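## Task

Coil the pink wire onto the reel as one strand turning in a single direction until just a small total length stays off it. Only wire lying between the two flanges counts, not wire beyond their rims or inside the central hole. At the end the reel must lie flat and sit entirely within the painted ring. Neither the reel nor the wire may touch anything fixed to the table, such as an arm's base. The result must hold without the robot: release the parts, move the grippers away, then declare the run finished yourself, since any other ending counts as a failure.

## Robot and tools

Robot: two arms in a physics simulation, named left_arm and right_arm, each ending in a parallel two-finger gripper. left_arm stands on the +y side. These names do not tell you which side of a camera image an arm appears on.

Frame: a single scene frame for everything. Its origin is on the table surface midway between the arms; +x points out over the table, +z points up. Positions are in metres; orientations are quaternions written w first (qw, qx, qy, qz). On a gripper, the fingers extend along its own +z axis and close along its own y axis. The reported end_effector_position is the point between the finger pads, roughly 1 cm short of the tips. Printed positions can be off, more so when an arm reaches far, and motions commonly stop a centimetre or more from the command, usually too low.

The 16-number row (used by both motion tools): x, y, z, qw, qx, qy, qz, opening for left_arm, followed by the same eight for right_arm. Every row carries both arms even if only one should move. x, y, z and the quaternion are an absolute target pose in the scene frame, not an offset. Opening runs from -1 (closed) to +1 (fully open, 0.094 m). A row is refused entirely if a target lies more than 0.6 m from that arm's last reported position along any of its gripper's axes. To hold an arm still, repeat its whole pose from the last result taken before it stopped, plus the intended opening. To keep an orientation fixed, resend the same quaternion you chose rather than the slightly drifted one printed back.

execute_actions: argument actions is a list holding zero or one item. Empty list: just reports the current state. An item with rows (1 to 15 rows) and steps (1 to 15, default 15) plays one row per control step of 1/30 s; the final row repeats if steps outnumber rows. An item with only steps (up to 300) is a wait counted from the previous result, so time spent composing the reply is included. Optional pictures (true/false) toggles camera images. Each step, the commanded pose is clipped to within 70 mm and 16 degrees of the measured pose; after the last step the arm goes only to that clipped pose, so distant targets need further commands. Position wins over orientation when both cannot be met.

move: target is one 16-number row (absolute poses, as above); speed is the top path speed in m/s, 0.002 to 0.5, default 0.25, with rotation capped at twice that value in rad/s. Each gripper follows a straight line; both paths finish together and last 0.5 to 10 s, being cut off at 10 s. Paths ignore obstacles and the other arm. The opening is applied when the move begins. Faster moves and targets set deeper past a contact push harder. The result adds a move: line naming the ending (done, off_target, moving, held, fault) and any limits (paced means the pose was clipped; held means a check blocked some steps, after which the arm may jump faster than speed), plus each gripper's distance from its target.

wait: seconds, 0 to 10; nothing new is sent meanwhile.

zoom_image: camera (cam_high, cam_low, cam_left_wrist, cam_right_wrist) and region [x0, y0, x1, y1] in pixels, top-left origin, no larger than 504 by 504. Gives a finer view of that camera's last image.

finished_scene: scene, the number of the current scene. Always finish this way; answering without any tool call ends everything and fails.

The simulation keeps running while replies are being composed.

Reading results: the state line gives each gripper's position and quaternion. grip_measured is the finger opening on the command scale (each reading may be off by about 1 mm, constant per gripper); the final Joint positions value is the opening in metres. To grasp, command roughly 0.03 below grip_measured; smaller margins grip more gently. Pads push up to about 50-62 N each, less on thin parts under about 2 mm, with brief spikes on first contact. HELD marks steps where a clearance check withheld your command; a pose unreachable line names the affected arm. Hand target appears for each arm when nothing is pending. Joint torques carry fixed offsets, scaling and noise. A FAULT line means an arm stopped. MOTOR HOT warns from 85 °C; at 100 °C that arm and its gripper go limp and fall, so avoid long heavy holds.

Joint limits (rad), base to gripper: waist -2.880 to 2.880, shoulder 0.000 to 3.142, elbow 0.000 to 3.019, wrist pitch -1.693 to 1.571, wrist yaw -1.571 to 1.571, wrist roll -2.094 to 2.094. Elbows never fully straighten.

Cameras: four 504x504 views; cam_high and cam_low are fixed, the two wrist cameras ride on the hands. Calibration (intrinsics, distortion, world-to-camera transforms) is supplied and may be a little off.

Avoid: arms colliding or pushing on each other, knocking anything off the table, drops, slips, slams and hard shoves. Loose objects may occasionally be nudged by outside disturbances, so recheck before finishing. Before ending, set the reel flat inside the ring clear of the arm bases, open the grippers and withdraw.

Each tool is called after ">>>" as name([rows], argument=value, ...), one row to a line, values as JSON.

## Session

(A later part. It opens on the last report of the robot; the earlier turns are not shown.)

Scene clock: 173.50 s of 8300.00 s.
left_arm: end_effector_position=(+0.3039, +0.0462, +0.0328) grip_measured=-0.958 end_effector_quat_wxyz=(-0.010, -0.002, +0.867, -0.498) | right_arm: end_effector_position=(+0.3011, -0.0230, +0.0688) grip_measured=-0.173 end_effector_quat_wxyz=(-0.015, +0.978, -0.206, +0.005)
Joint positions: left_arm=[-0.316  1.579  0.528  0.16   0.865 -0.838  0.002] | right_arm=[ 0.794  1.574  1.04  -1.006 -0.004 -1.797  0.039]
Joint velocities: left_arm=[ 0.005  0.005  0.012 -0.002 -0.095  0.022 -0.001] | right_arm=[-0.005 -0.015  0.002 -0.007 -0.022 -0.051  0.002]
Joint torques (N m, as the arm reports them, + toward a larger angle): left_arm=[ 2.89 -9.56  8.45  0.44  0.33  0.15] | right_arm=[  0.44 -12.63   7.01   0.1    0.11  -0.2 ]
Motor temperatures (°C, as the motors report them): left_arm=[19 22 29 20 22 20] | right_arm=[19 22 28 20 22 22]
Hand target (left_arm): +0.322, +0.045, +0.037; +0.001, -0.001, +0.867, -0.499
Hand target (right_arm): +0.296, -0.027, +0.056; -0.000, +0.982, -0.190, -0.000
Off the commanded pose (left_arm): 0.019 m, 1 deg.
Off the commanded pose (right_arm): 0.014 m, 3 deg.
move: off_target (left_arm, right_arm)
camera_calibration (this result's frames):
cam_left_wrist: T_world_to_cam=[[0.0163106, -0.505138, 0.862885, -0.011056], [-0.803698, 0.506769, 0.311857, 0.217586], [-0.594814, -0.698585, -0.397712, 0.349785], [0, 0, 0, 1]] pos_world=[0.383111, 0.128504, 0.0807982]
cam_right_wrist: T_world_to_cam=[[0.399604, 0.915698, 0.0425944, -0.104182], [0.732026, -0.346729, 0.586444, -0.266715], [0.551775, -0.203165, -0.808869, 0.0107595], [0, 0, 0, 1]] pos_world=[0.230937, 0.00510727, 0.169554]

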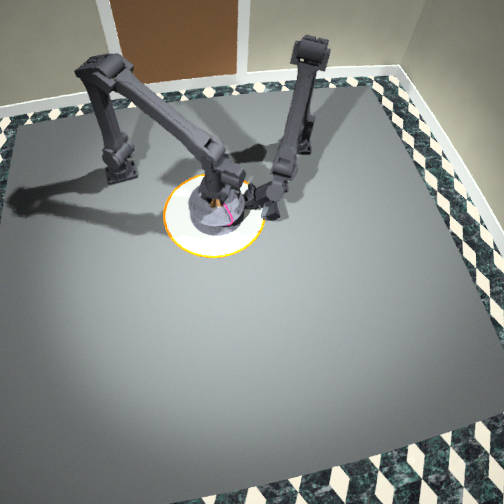

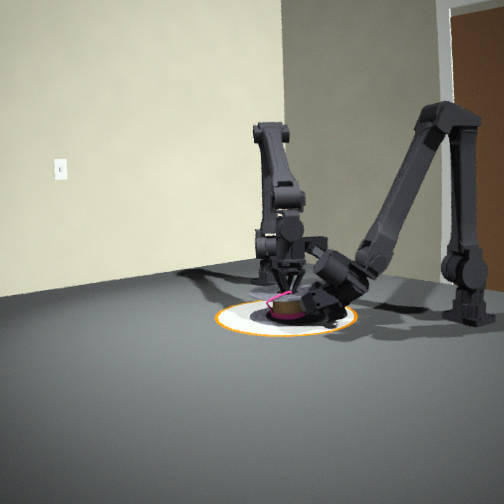

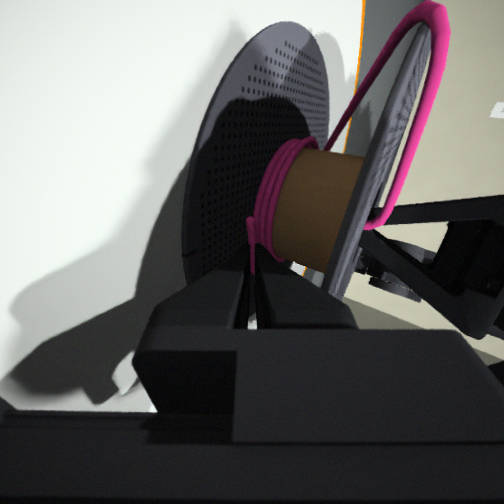

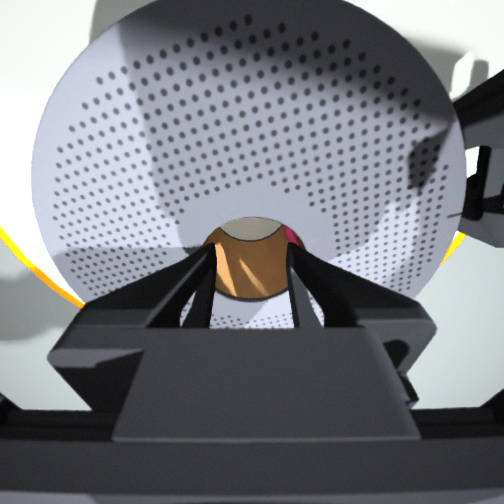

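A bit more tension, then release.

>>> move(target=[0.33,0.042,0.036,-0.03,0.052,0.864,-0.499,-1,0.296,-0.027,0.056,0,-0.995,0.096,0,-0.16], speed=0.1)

>>> wait(seconds=2)

>>> move(target=[0.33,0.042,0.036,-0.03,0.052,0.864,-0.499,-0.84,0.296,-0.027,0.056,0,-0.995,0.096,0,-0.16])

>>> move(target=[0.335,0.10,0.06,-0.03,0.052,0.864,-0.499,-0.84,0.296,-0.027,0.056,0,-0.995,0.096,0,-0.16], speed=0.08)

Scene clock: 178.10 s of 8300.00 s.
left_arm: end_effector_position=(+0.3079, +0.0429, +0.0317) grip_measured=-0.958 end_effector_quat_wxyz=(-0.045, +0.051, +0.865, -0.496) | right_arm: end_effector_position=(+0.3015, -0.0229, +0.0688) grip_measured=-0.173 end_effector_quat_wxyz=(-0.015, +0.993, -0.114, +0.007)
Joint positions: left_arm=[-0.295  1.625  0.62  -0.044  0.952 -0.646  0.002] | right_arm=[ 0.794  1.574  1.04  -1.004 -0.003 -1.984  0.039]
Joint velocities: left_arm=[-0.005 -0.005  0.002  0.002  0.037  0.037 -0.   ] | right_arm=[ 0.005 -0.015  0.002 -0.012 -0.037  0.037 -0.001]
Joint torques (N m, as the arm reports them, + toward a larger angle): left_arm=[  3.38 -10.77   8.87   0.16   0.31   0.13] | right_arm=[  0.45 -12.57   7.01  -0.01   0.05  -0.25]
Motor temperatures (°C, as the motors report them): left_arm=[19 22 29 20 22 20] | right_arm=[19 22 28 20 22 22]
Hand target (left_arm): +0.329, +0.043, +0.037; -0.030, +0.051, +0.865, -0.499
Hand target (right_arm): +0.296, -0.027, +0.056; -0.000, +0.995, -0.096, -0.000
Off the commanded pose (left_arm): 0.023 m, 2 deg.
Off the commanded pose (right_arm): 0.015 m, 3 deg.
After step 90, 0.13 s passed at rest.
move: off_target (left_arm, right_arm)
camera_calibration (this result's frames):
cam_left_wrist: T_world_to_cam=[[-0.0401355, -0.502899, 0.863413, 0.00539541], [-0.731143, 0.603751, 0.317671, 0.196158], [-0.681043, -0.618528, -0.391922, 0.372407], [0, 0, 0, 1]] pos_world=[0.397261, 0.114627, 0.0789824]
cam_right_wrist: T_world_to_cam=[[0.222666, 0.973978, 0.042261, -0.0497843], [0.779175, -0.20385, 0.592732, -0.278366], [0.585923, -0.0990527, -0.80429, 0.00233115], [0, 0, 0, 1]] pos_world=[0.226615, -0.00802529, 0.168975]

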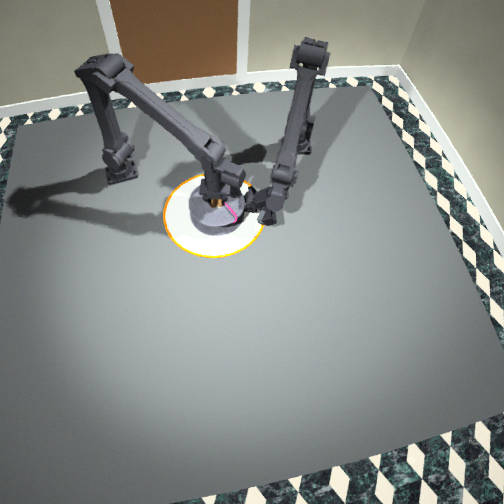

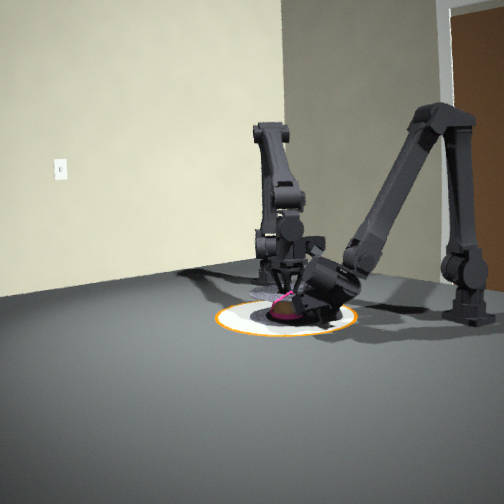

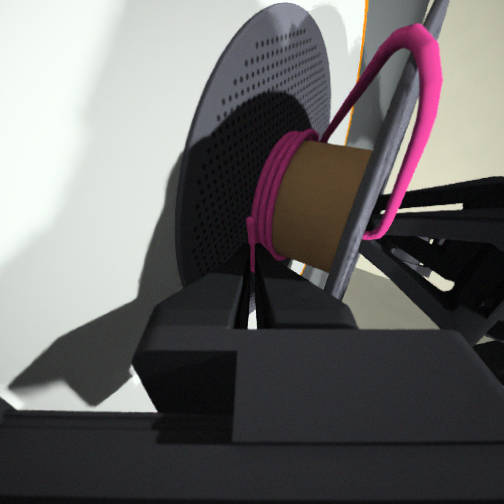

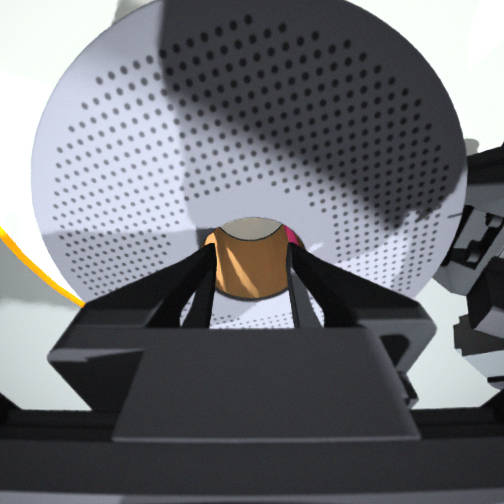

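Scene clock: 180.10 s of 8300.00 s.
left_arm: end_effector_position=(+0.3079, +0.0429, +0.0317) grip_measured=-0.958 end_effector_quat_wxyz=(-0.044, +0.052, +0.865, -0.496) | right_arm: end_effector_position=(+0.3015, -0.0229, +0.0688) grip_measured=-0.173 end_effector_quat_wxyz=(-0.015, +0.993, -0.113, +0.007)
Joint positions: left_arm=[-0.295  1.625  0.62  -0.045  0.952 -0.642  0.002] | right_arm=[ 0.794  1.574  1.04  -1.004 -0.003 -1.986  0.039]
Joint velocities: left_arm=[ 0.005 -0.024  0.007 -0.012  0.022  0.066  0.001] | right_arm=[-0.005  0.005 -0.012 -0.002 -0.022 -0.051  0.001]
Joint torques (N m, as the arm reports them, + toward a larger angle): left_arm=[  3.39 -10.71   8.86   0.23   0.31   0.15] | right_arm=[  0.44 -12.62   7.     0.03   0.05  -0.26]
Motor temperatures (°C, as the motors report them): left_arm=[19 22 29 20 22 20] | right_arm=[19 22 28 20 22 22]
Hand target (left_arm): +0.329, +0.043, +0.037; -0.030, +0.051, +0.865, -0.498
Hand target (right_arm): +0.296, -0.027, +0.056; -0.000, +0.995, -0.096, -0.000
Off the commanded pose (left_arm): 0.023 m, 2 deg.
Off the commanded pose (right_arm): 0.015 m, 3 deg.
Steps of this call (steps 1 to 60: nothing new was sent). Readings (end_effector_position):
1: left_arm (+0.3079, +0.0429, +0.0317) | right_arm (+0.3015, -0.0229, +0.0688)
2: left_arm (+0.3079, +0.0429, +0.0317) | right_arm (+0.3015, -0.0229, +0.0688)
4: left_arm (+0.3079, +0.0429, +0.0317) | right_arm (+0.3015, -0.0229, +0.0688)
8: left_arm (+0.3079, +0.0429, +0.0317) | right_arm (+0.3015, -0.0229, +0.0688)
60: the state above
camera_calibration (this result's frames):
cam_left_wrist: T_world_to_cam=[[-0.0436246, -0.502549, 0.863447, 0.00649352], [-0.730907, 0.605253, 0.315346, 0.196052], [-0.681081, -0.617343, -0.393721, 0.372394], [0, 0, 0, 1]] pos_world=[0.397209, 0.114497, 0.0791883]
cam_right_wrist: T_world_to_cam=[[0.220435, 0.974487, 0.0422362, -0.0490982], [0.779602, -0.202044, 0.59279, -0.278457], [0.586199, -0.0977442, -0.804249, 0.00227496], [0, 0, 0, 1]] pos_world=[0.226575, -0.00819262, 0.16897]

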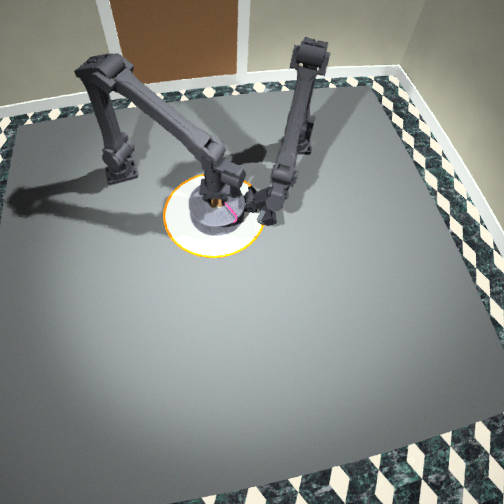

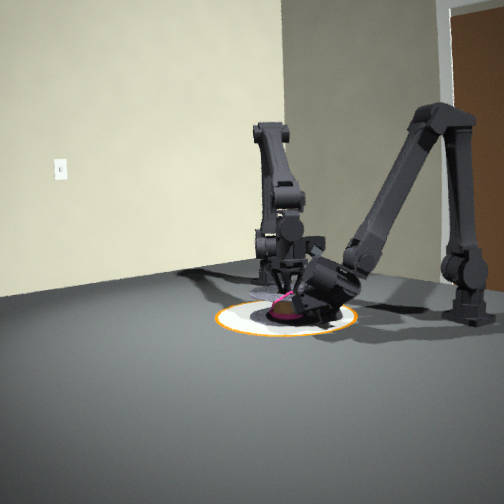

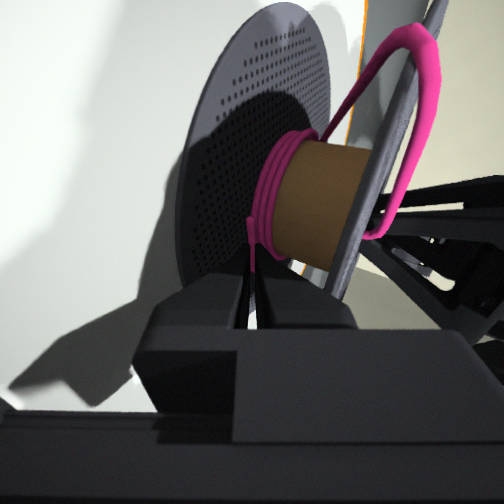

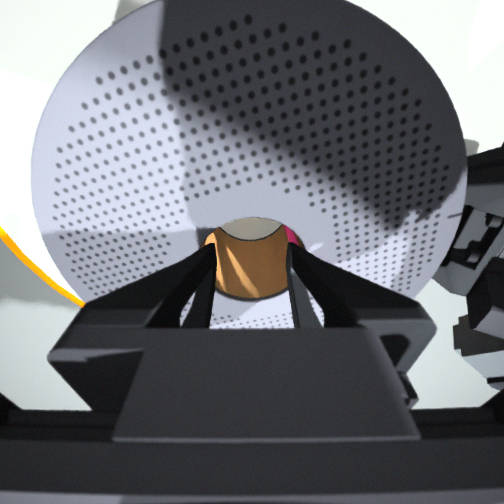

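Scene clock: 180.87 s of 8300.00 s.
left_arm: end_effector_position=(+0.3138, +0.0456, +0.0327) grip_measured=-0.843 end_effector_quat_wxyz=(-0.039, +0.048, +0.866, -0.497) | right_arm: end_effector_position=(+0.3017, -0.0230, +0.0690) grip_measured=-0.173 end_effector_quat_wxyz=(-0.015, +0.994, -0.108, +0.008)
Joint positions: left_arm=[-0.283  1.626  0.625 -0.045  0.95  -0.641  0.007] | right_arm=[ 0.794  1.574  1.04  -1.004 -0.002 -1.996  0.039]
Joint velocities: left_arm=[ 0.005  0.005 -0.022 -0.012  0.007 -0.051  0.   ] | right_arm=[-0.005  0.015 -0.012 -0.002 -0.051  0.007  0.001]
Joint torques (N m, as the arm reports them, + toward a larger angle): left_arm=[  2.35 -10.64   8.53   0.35   0.45   0.14] | right_arm=[  0.42 -12.53   7.     0.04   0.01  -0.13]
Motor temperatures (°C, as the motors report them): left_arm=[19 22 29 20 22 20] | right_arm=[19 22 28 20 22 22]
Hand target (left_arm): +0.330, +0.042, +0.037; -0.030, +0.052, +0.864, -0.499
Hand target (right_arm): +0.296, -0.027, +0.056; -0.000, +0.995, -0.096, -0.000
Off the commanded pose (left_arm): 0.017 m, 1 deg.
Off the commanded pose (right_arm): 0.015 m, 2 deg.
move: off_target (left_arm, right_arm)
camera_calibration (this result's frames):
cam_left_wrist: T_world_to_cam=[[-0.0416385, -0.50259, 0.863521, 0.00663878], [-0.74019, 0.596039, 0.311217, 0.201908], [-0.671107, -0.626212, -0.39683, 0.37581], [0, 0, 0, 1]] pos_world=[0.401935, 0.118328, 0.0805627]
cam_right_wrist: T_world_to_cam=[[0.211114, 0.976559, 0.0420016, -0.0461704], [0.780648, -0.194309, 0.593997, -0.278924], [0.588235, -0.0926128, -0.80337, 0.00173223], [0, 0, 0, 1]] pos_world=[0.226469, -0.00894899, 0.169011]

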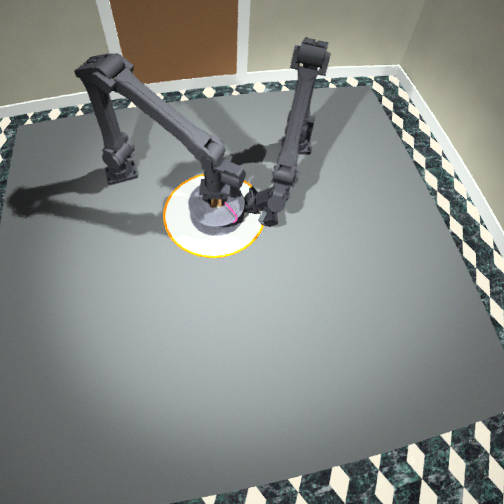

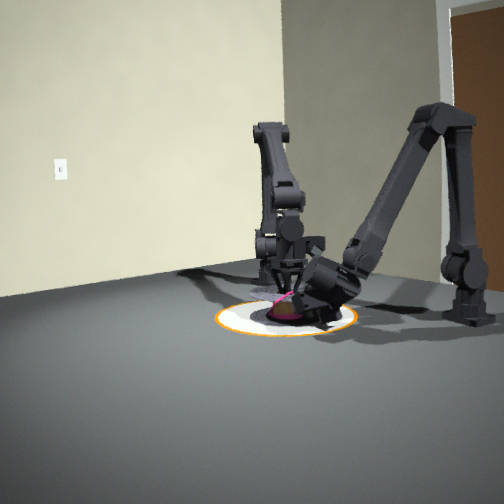

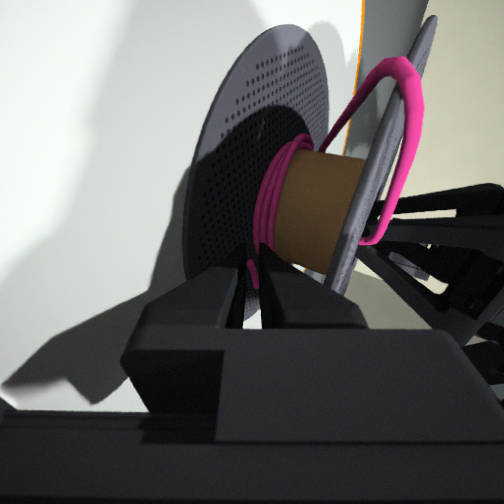

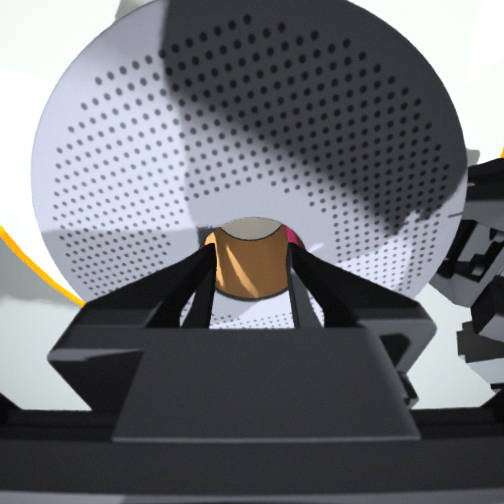

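Scene clock: 182.20 s of 8300.00 s.
left_arm: end_effector_position=(+0.3181, +0.1038, +0.0462) grip_measured=-0.843 end_effector_quat_wxyz=(-0.047, +0.040, +0.868, -0.493) | right_arm: end_effector_position=(+0.3017, -0.0230, +0.0690) grip_measured=-0.173 end_effector_quat_wxyz=(-0.015, +0.994, -0.108, +0.008)
Joint positions: left_arm=[-0.123  1.559  0.634 -0.357  1.01  -0.387  0.007] | right_arm=[ 0.794  1.574  1.04  -1.004 -0.002 -1.996  0.039]
Joint velocities: left_arm=[-0.015 -0.005 -0.012  0.002  0.037  0.022 -0.002] | right_arm=[-0.005 -0.015 -0.017 -0.007  0.037  0.037 -0.002]
Joint torques (N m, as the arm reports them, + toward a larger angle): left_arm=[  2.09 -12.04   9.    -0.14   0.58   0.12] | right_arm=[  0.42 -12.55   7.01   0.04   0.01  -0.16]
Motor temperatures (°C, as the motors report them): left_arm=[19 22 29 20 22 20] | right_arm=[19 22 28 20 22 22]
Hand target (left_arm): +0.335, +0.101, +0.060; -0.028, +0.052, +0.865, -0.498
Hand target (right_arm): +0.296, -0.027, +0.056; -0.000, +0.995, -0.096, -0.000
Off the commanded pose (left_arm): 0.022 m, 3 deg.
Off the commanded pose (right_arm): 0.015 m, 2 deg.
move: off_target (left_arm, right_arm)
camera_calibration (this result's frames):
cam_left_wrist: T_world_to_cam=[[-0.0196198, -0.511791, 0.858886, 0.0185423], [-0.736652, 0.588219, 0.333679, 0.164867], [-0.675987, -0.626154, -0.388553, 0.421783], [0, 0, 0, 1]] pos_world=[0.406934, 0.176613, 0.0929466]
cam_right_wrist: T_world_to_cam=[[0.210741, 0.976639, 0.0419969, -0.0460557], [0.780716, -0.194008, 0.594007, -0.278938], [0.588278, -0.0923942, -0.803363, 0.00172361], [0, 0, 0, 1]] pos_world=[0.226463, -0.00897695, 0.16901]

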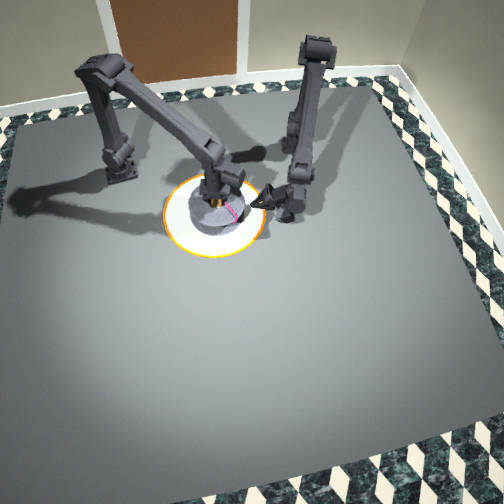

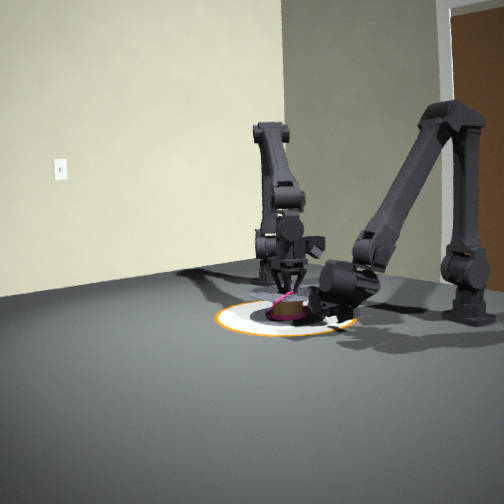

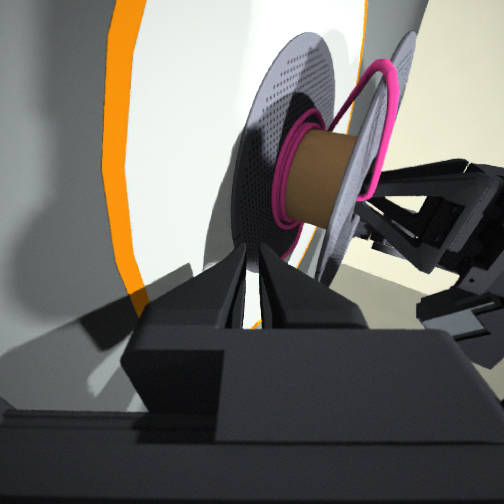

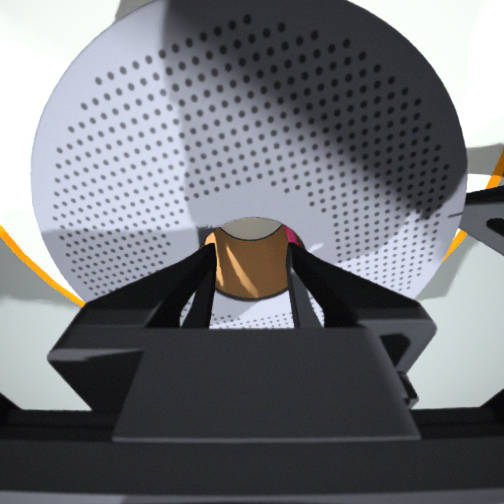

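>>> move(target=[0.30,0.2,0.15,0,-0.38,0.925,0,-0.7,0.296,-0.027,0.056,0,-0.995,0.096,0,-0.16])

>>> zoom_image(camera="cam_low", region=[200,250,380,350])

Scene clock: 187.43 s of 8300.00 s.
left_arm: end_effector_position=(+0.2854, +0.2099, +0.1353) grip_measured=-0.703 end_effector_quat_wxyz=(-0.004, -0.382, +0.924, +0.002) | right_arm: end_effector_position=(+0.3017, -0.0230, +0.0690) grip_measured=-0.173 end_effector_quat_wxyz=(-0.015, +0.994, -0.108, +0.008)
Joint positions: left_arm=[-0.304  1.191  0.854 -1.242  0.003 -1.283  0.014] | right_arm=[ 0.794  1.574  1.04  -1.004 -0.002 -1.996  0.039]
Joint velocities: left_arm=[-0.005 -0.005 -0.012  0.007  0.051 -0.051 -0.   ] | right_arm=[-0.005 -0.015  0.012  0.017 -0.037 -0.007  0.001]
Joint torques (N m, as the arm reports them, + toward a larger angle): left_arm=[ 0.43 -6.71 12.76 -0.84 -0.28 -0.28] | right_arm=[  0.43 -12.58   7.01   0.05   0.01  -0.15]
Motor temperatures (°C, as the motors report them): left_arm=[19 22 30 20 22 20] | right_arm=[19 22 28 20 22 22]
Hand target (left_arm): +0.297, +0.200, +0.150; +0.005, -0.385, +0.923, -0.005
Hand target (right_arm): +0.296, -0.027, +0.056; -0.000, +0.995, -0.096, -0.000
Off the commanded pose (left_arm): 0.023 m, 1 deg.
Off the commanded pose (right_arm): 0.015 m, 2 deg.
move: off_target (left_arm, right_arm)
camera_calibration (this result's frames):
cam_left_wrist: T_world_to_cam=[[0.708416, -0.70576, -0.00705243, -0.0541833], [-0.568843, -0.576841, 0.586236, 0.211083], [-0.41781, -0.411287, -0.81011, 0.438952], [0, 0, 0, 1]] pos_world=[0.341856, 0.264056, 0.231472]
cam_right_wrist: T_world_to_cam=[[0.210741, 0.976639, 0.0419969, -0.0460557], [0.780716, -0.194008, 0.594007, -0.278938], [0.588278, -0.0923942, -0.803363, 0.00172361], [0, 0, 0, 1]] pos_world=[0.226463, -0.00897695, 0.16901]

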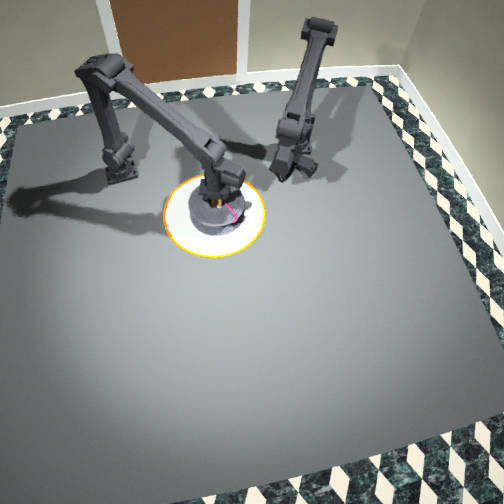

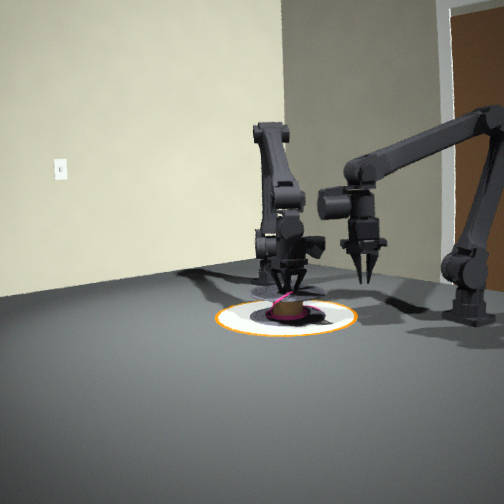

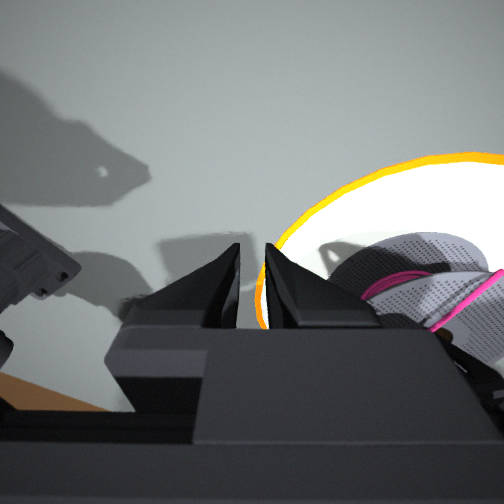

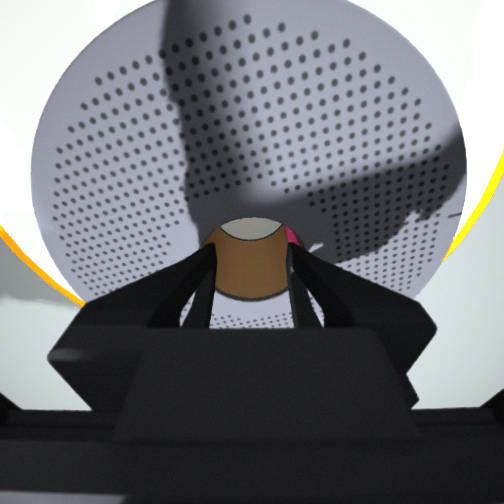

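Region (200, 250, 380, 350) of cam_low's 504x504 image, scaled by 2.800, with more detail than that image has.

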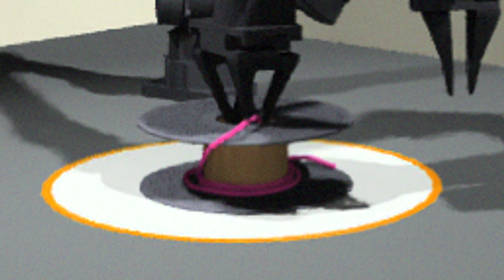

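>>> move(target=[0.30,0.2,0.15,0,-0.38,0.925,0,-0.7,0.296,-0.027,0.056,0,-0.995,0.096,0,-1])

>>> move(target=[0.30,0.2,0.15,0,-0.38,0.925,0,-0.7,0.305,-0.014,0.13,0,-0.995,0.096,0,-1], speed=0.1)

>>> move(target=[0.30,0.2,0.15,0,-0.38,0.925,0,-0.7,0.27,-0.08,0.13,0,-0.5,0.866,0,-1], speed=0.4)

Scene clock: 194.77 s of 8300.00 s.
left_arm: end_effector_position=(+0.2863, +0.2094, +0.1347) grip_measured=-0.703 end_effector_quat_wxyz=(-0.009, -0.383, +0.924, +0.008) | right_arm: end_effector_position=(+0.3017, -0.0231, +0.0687) grip_measured=-0.996 end_effector_quat_wxyz=(-0.014, +0.994, -0.104, +0.008)
Joint positions: left_arm=[-0.304  1.205  0.864 -1.252  0.003 -1.286  0.014] | right_arm=[ 0.794  1.575  1.04  -1.004 -0.001 -2.004  0.   ]
Joint velocities: left_arm=[ 0.005 -0.005  0.022 -0.007  0.051 -0.066  0.001] | right_arm=[-0.005  0.005  0.017 -0.012  0.007 -0.037 -0.001]
Joint torques (N m, as the arm reports them, + toward a larger angle): left_arm=[ 0.82 -7.01 12.91 -0.86 -0.24 -0.11] | right_arm=[  0.43 -12.85   7.03   0.04  -0.01  -0.06]
Motor temperatures (°C, as the motors report them): left_arm=[19 22 32 20 22 20] | right_arm=[19 22 28 20 22 22]
Hand target (left_arm): +0.299, +0.200, +0.150; +0.000, -0.380, +0.925, -0.001
Hand target (right_arm): +0.296, -0.027, +0.056; -0.000, +0.995, -0.096, -0.000
Off the commanded pose (left_arm): 0.023 m, 1 deg.
Off the commanded pose (right_arm): 0.014 m, 2 deg.
After step 90, 3.53 s passed at rest.
move: off_target (left_arm, right_arm)
camera_calibration (this result's frames):
cam_left_wrist: T_world_to_cam=[[0.710105, -0.703761, -0.0217223, -0.05416], [-0.559425, -0.582664, 0.589531, 0.209784], [-0.427545, -0.406476, -0.807454, 0.440037], [0, 0, 0, 1]] pos_world=[0.343953, 0.262983, 0.23046]
cam_right_wrist: T_world_to_cam=[[0.202551, 0.978411, 0.0410398, -0.0433951], [0.782266, -0.186871, 0.594255, -0.279108], [0.589095, -0.0882629, -0.803229, 0.00129301], [0, 0, 0, 1]] pos_world=[0.226365, -0.0095848, 0.168681]

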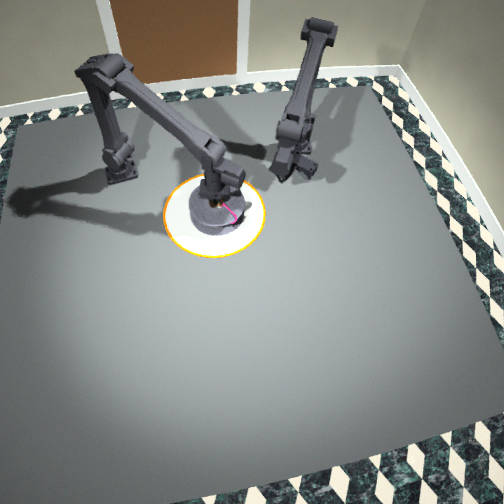

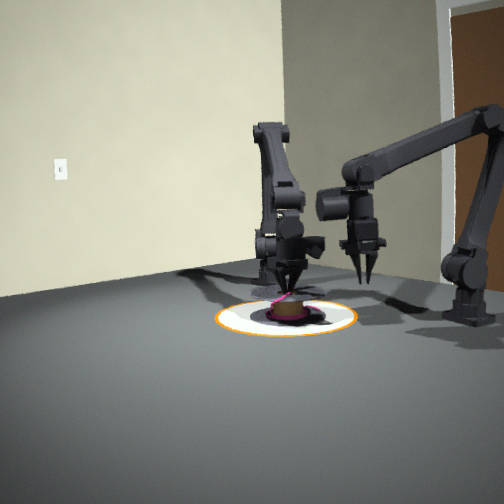

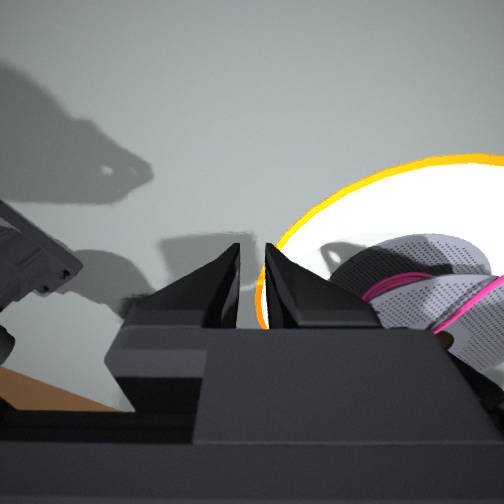

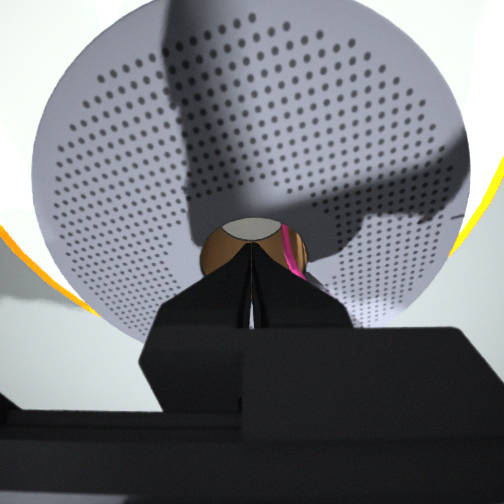

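Scene clock: 195.77 s of 8300.00 s.
left_arm: end_effector_position=(+0.2863, +0.2094, +0.1347) grip_measured=-0.703 end_effector_quat_wxyz=(-0.009, -0.383, +0.924, +0.008) | right_arm: end_effector_position=(+0.2977, -0.0285, +0.1099) grip_measured=-0.996 end_effector_quat_wxyz=(+0.019, +0.994, -0.104, -0.012)
Joint positions: left_arm=[-0.304  1.205  0.864 -1.252  0.003 -1.286  0.014] | right_arm=[ 0.794  1.552  1.135 -1.197 -0.001 -2.004  0.   ]
Joint velocities: left_arm=[ 0.005  0.005 -0.007  0.002 -0.066 -0.022 -0.   ] | right_arm=[-0.015 -0.005  0.007  0.022  0.007 -0.095 -0.   ]
Joint torques (N m, as the arm reports them, + toward a larger angle): left_arm=[ 0.8  -6.97 12.86 -0.88 -0.23 -0.11] | right_arm=[  0.55 -15.62  12.52  -0.59   0.    -0.06]
Motor temperatures (°C, as the motors report them): left_arm=[19 22 32 20 22 20] | right_arm=[19 22 28 20 22 22]
Hand target (left_arm): +0.299, +0.200, +0.150; -0.000, -0.380, +0.925, -0.001
Hand target (right_arm): +0.304, -0.015, +0.130; -0.000, +0.995, -0.096, -0.000
Off the commanded pose (left_arm): 0.023 m, 1 deg.
Off the commanded pose (right_arm): 0.026 m, 3 deg.
move: off_target (left_arm, right_arm)
camera_calibration (this result's frames):
cam_left_wrist: T_world_to_cam=[[0.710105, -0.703761, -0.0217223, -0.05416], [-0.559425, -0.582664, 0.589531, 0.209784], [-0.427545, -0.406476, -0.807454, 0.440037], [0, 0, 0, 1]] pos_world=[0.343953, 0.262983, 0.23046]
cam_right_wrist: T_world_to_cam=[[0.202848, 0.978809, -0.0280403, -0.0314895], [0.808845, -0.151347, 0.568211, -0.305471], [0.551926, -0.137941, -0.822405, 0.0480216], [0, 0, 0, 1]] pos_world=[0.226962, -0.00878589, 0.212182]

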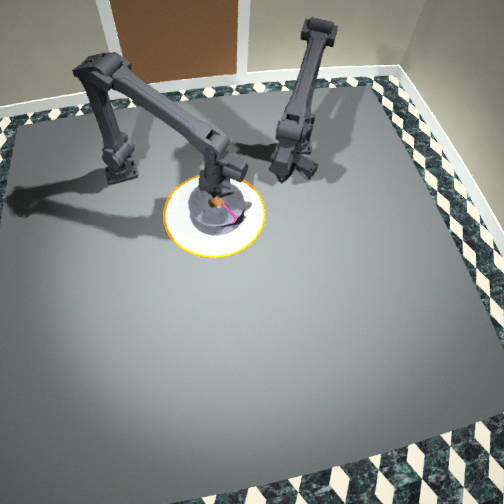

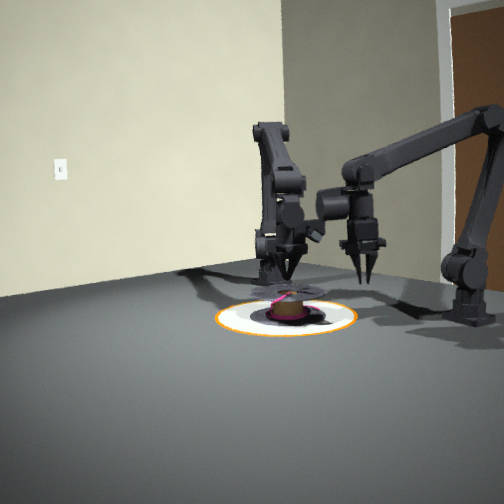

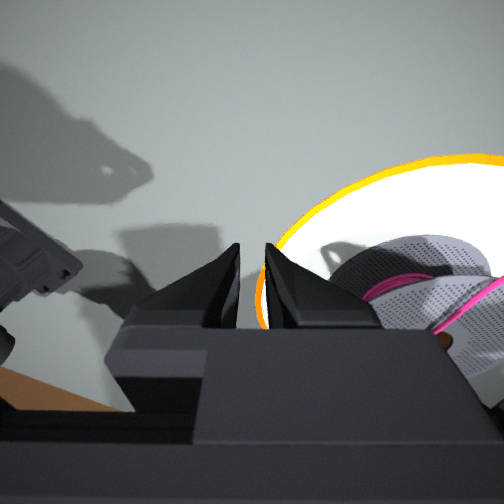

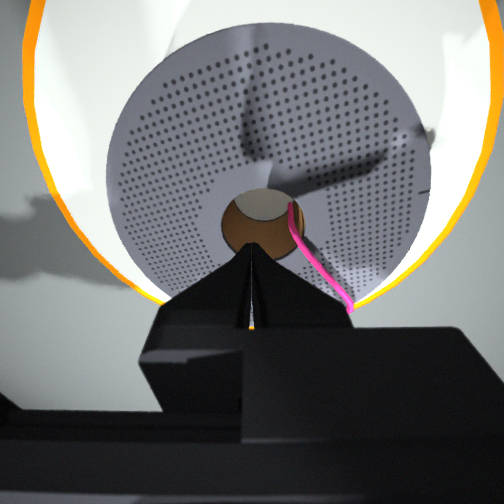

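Scene clock: 198.80 s of 8300.00 s.
left_arm: end_effector_position=(+0.2863, +0.2094, +0.1347) grip_measured=-0.703 end_effector_quat_wxyz=(-0.009, -0.383, +0.924, +0.008) | right_arm: end_effector_position=(+0.2675, -0.0728, +0.1278) grip_measured=-0.996 end_effector_quat_wxyz=(-0.003, -0.512, +0.859, -0.000)
Joint positions: left_arm=[-0.304  1.205  0.864 -1.252  0.003 -1.286  0.014] | right_arm=[ 0.787  1.373  0.994 -1.197 -0.002 -0.153  0.   ]
Joint velocities: left_arm=[-0.015 -0.005 -0.017 -0.012 -0.022 -0.007 -0.001] | right_arm=[-0.024  0.005 -0.002 -0.012  0.007  0.022  0.001]
Joint torques (N m, as the arm reports them, + toward a larger angle): left_arm=[ 0.77 -7.03 12.88 -0.88 -0.23 -0.11] | right_arm=[ -1.39 -13.15   7.72   0.1    0.13   0.14]
Motor temperatures (°C, as the motors report them): left_arm=[19 22 32 20 22 20] | right_arm=[19 22 28 20 22 22]
Hand target (left_arm): +0.299, +0.200, +0.150; -0.000, -0.380, +0.925, -0.001
Hand target (right_arm): +0.269, -0.080, +0.129; +0.000, -0.500, +0.866, -0.000
Off the commanded pose (left_arm): 0.023 m, 1 deg.
Off the commanded pose (right_arm): 0.008 m, 2 deg.
move: off_target (left_arm)
camera_calibration (this result's frames):
cam_left_wrist: T_world_to_cam=[[0.710105, -0.703761, -0.0217223, -0.05416], [-0.559425, -0.582664, 0.589531, 0.209784], [-0.427545, -0.406476, -0.807454, 0.440037], [0, 0, 0, 1]] pos_world=[0.343953, 0.262983, 0.23046]
cam_right_wrist: T_world_to_cam=[[0.881448, -0.472206, 0.00843103, -0.273271], [-0.386039, -0.71009, 0.588851, -0.0216743], [-0.272072, -0.522297, -0.808197, 0.263976], [0, 0, 0, 1]] pos_world=[0.304327, -0.00655711, 0.228411]

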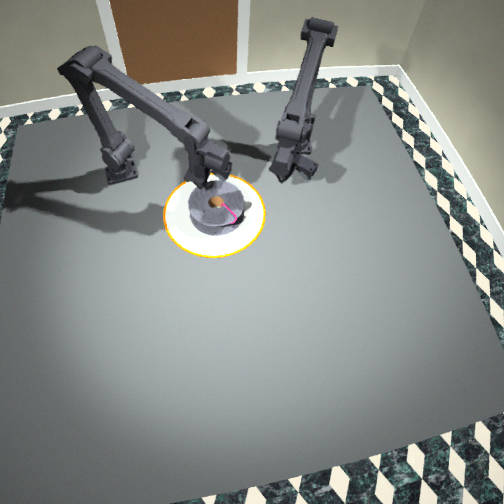

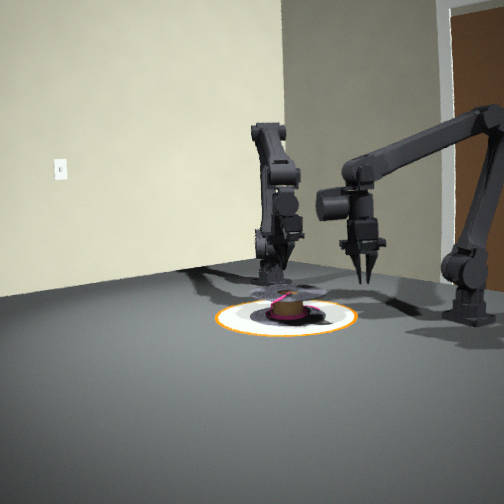

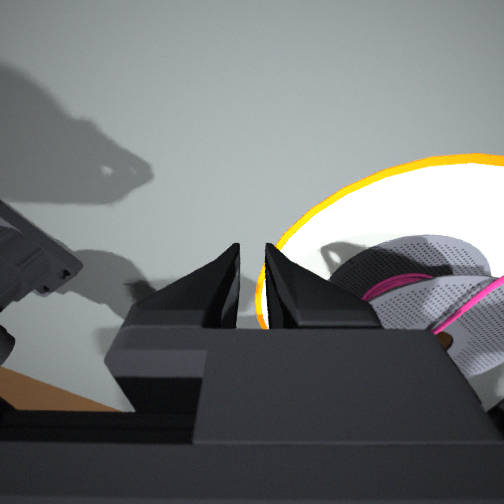

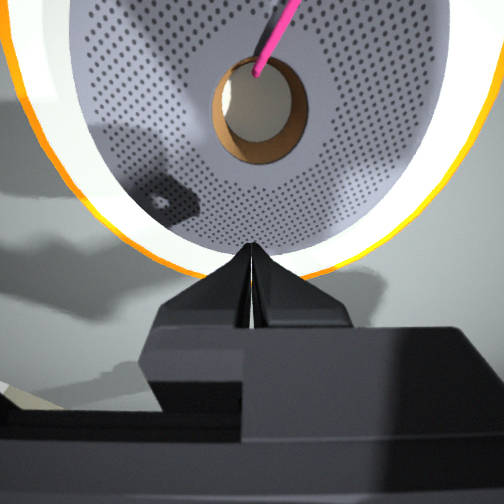

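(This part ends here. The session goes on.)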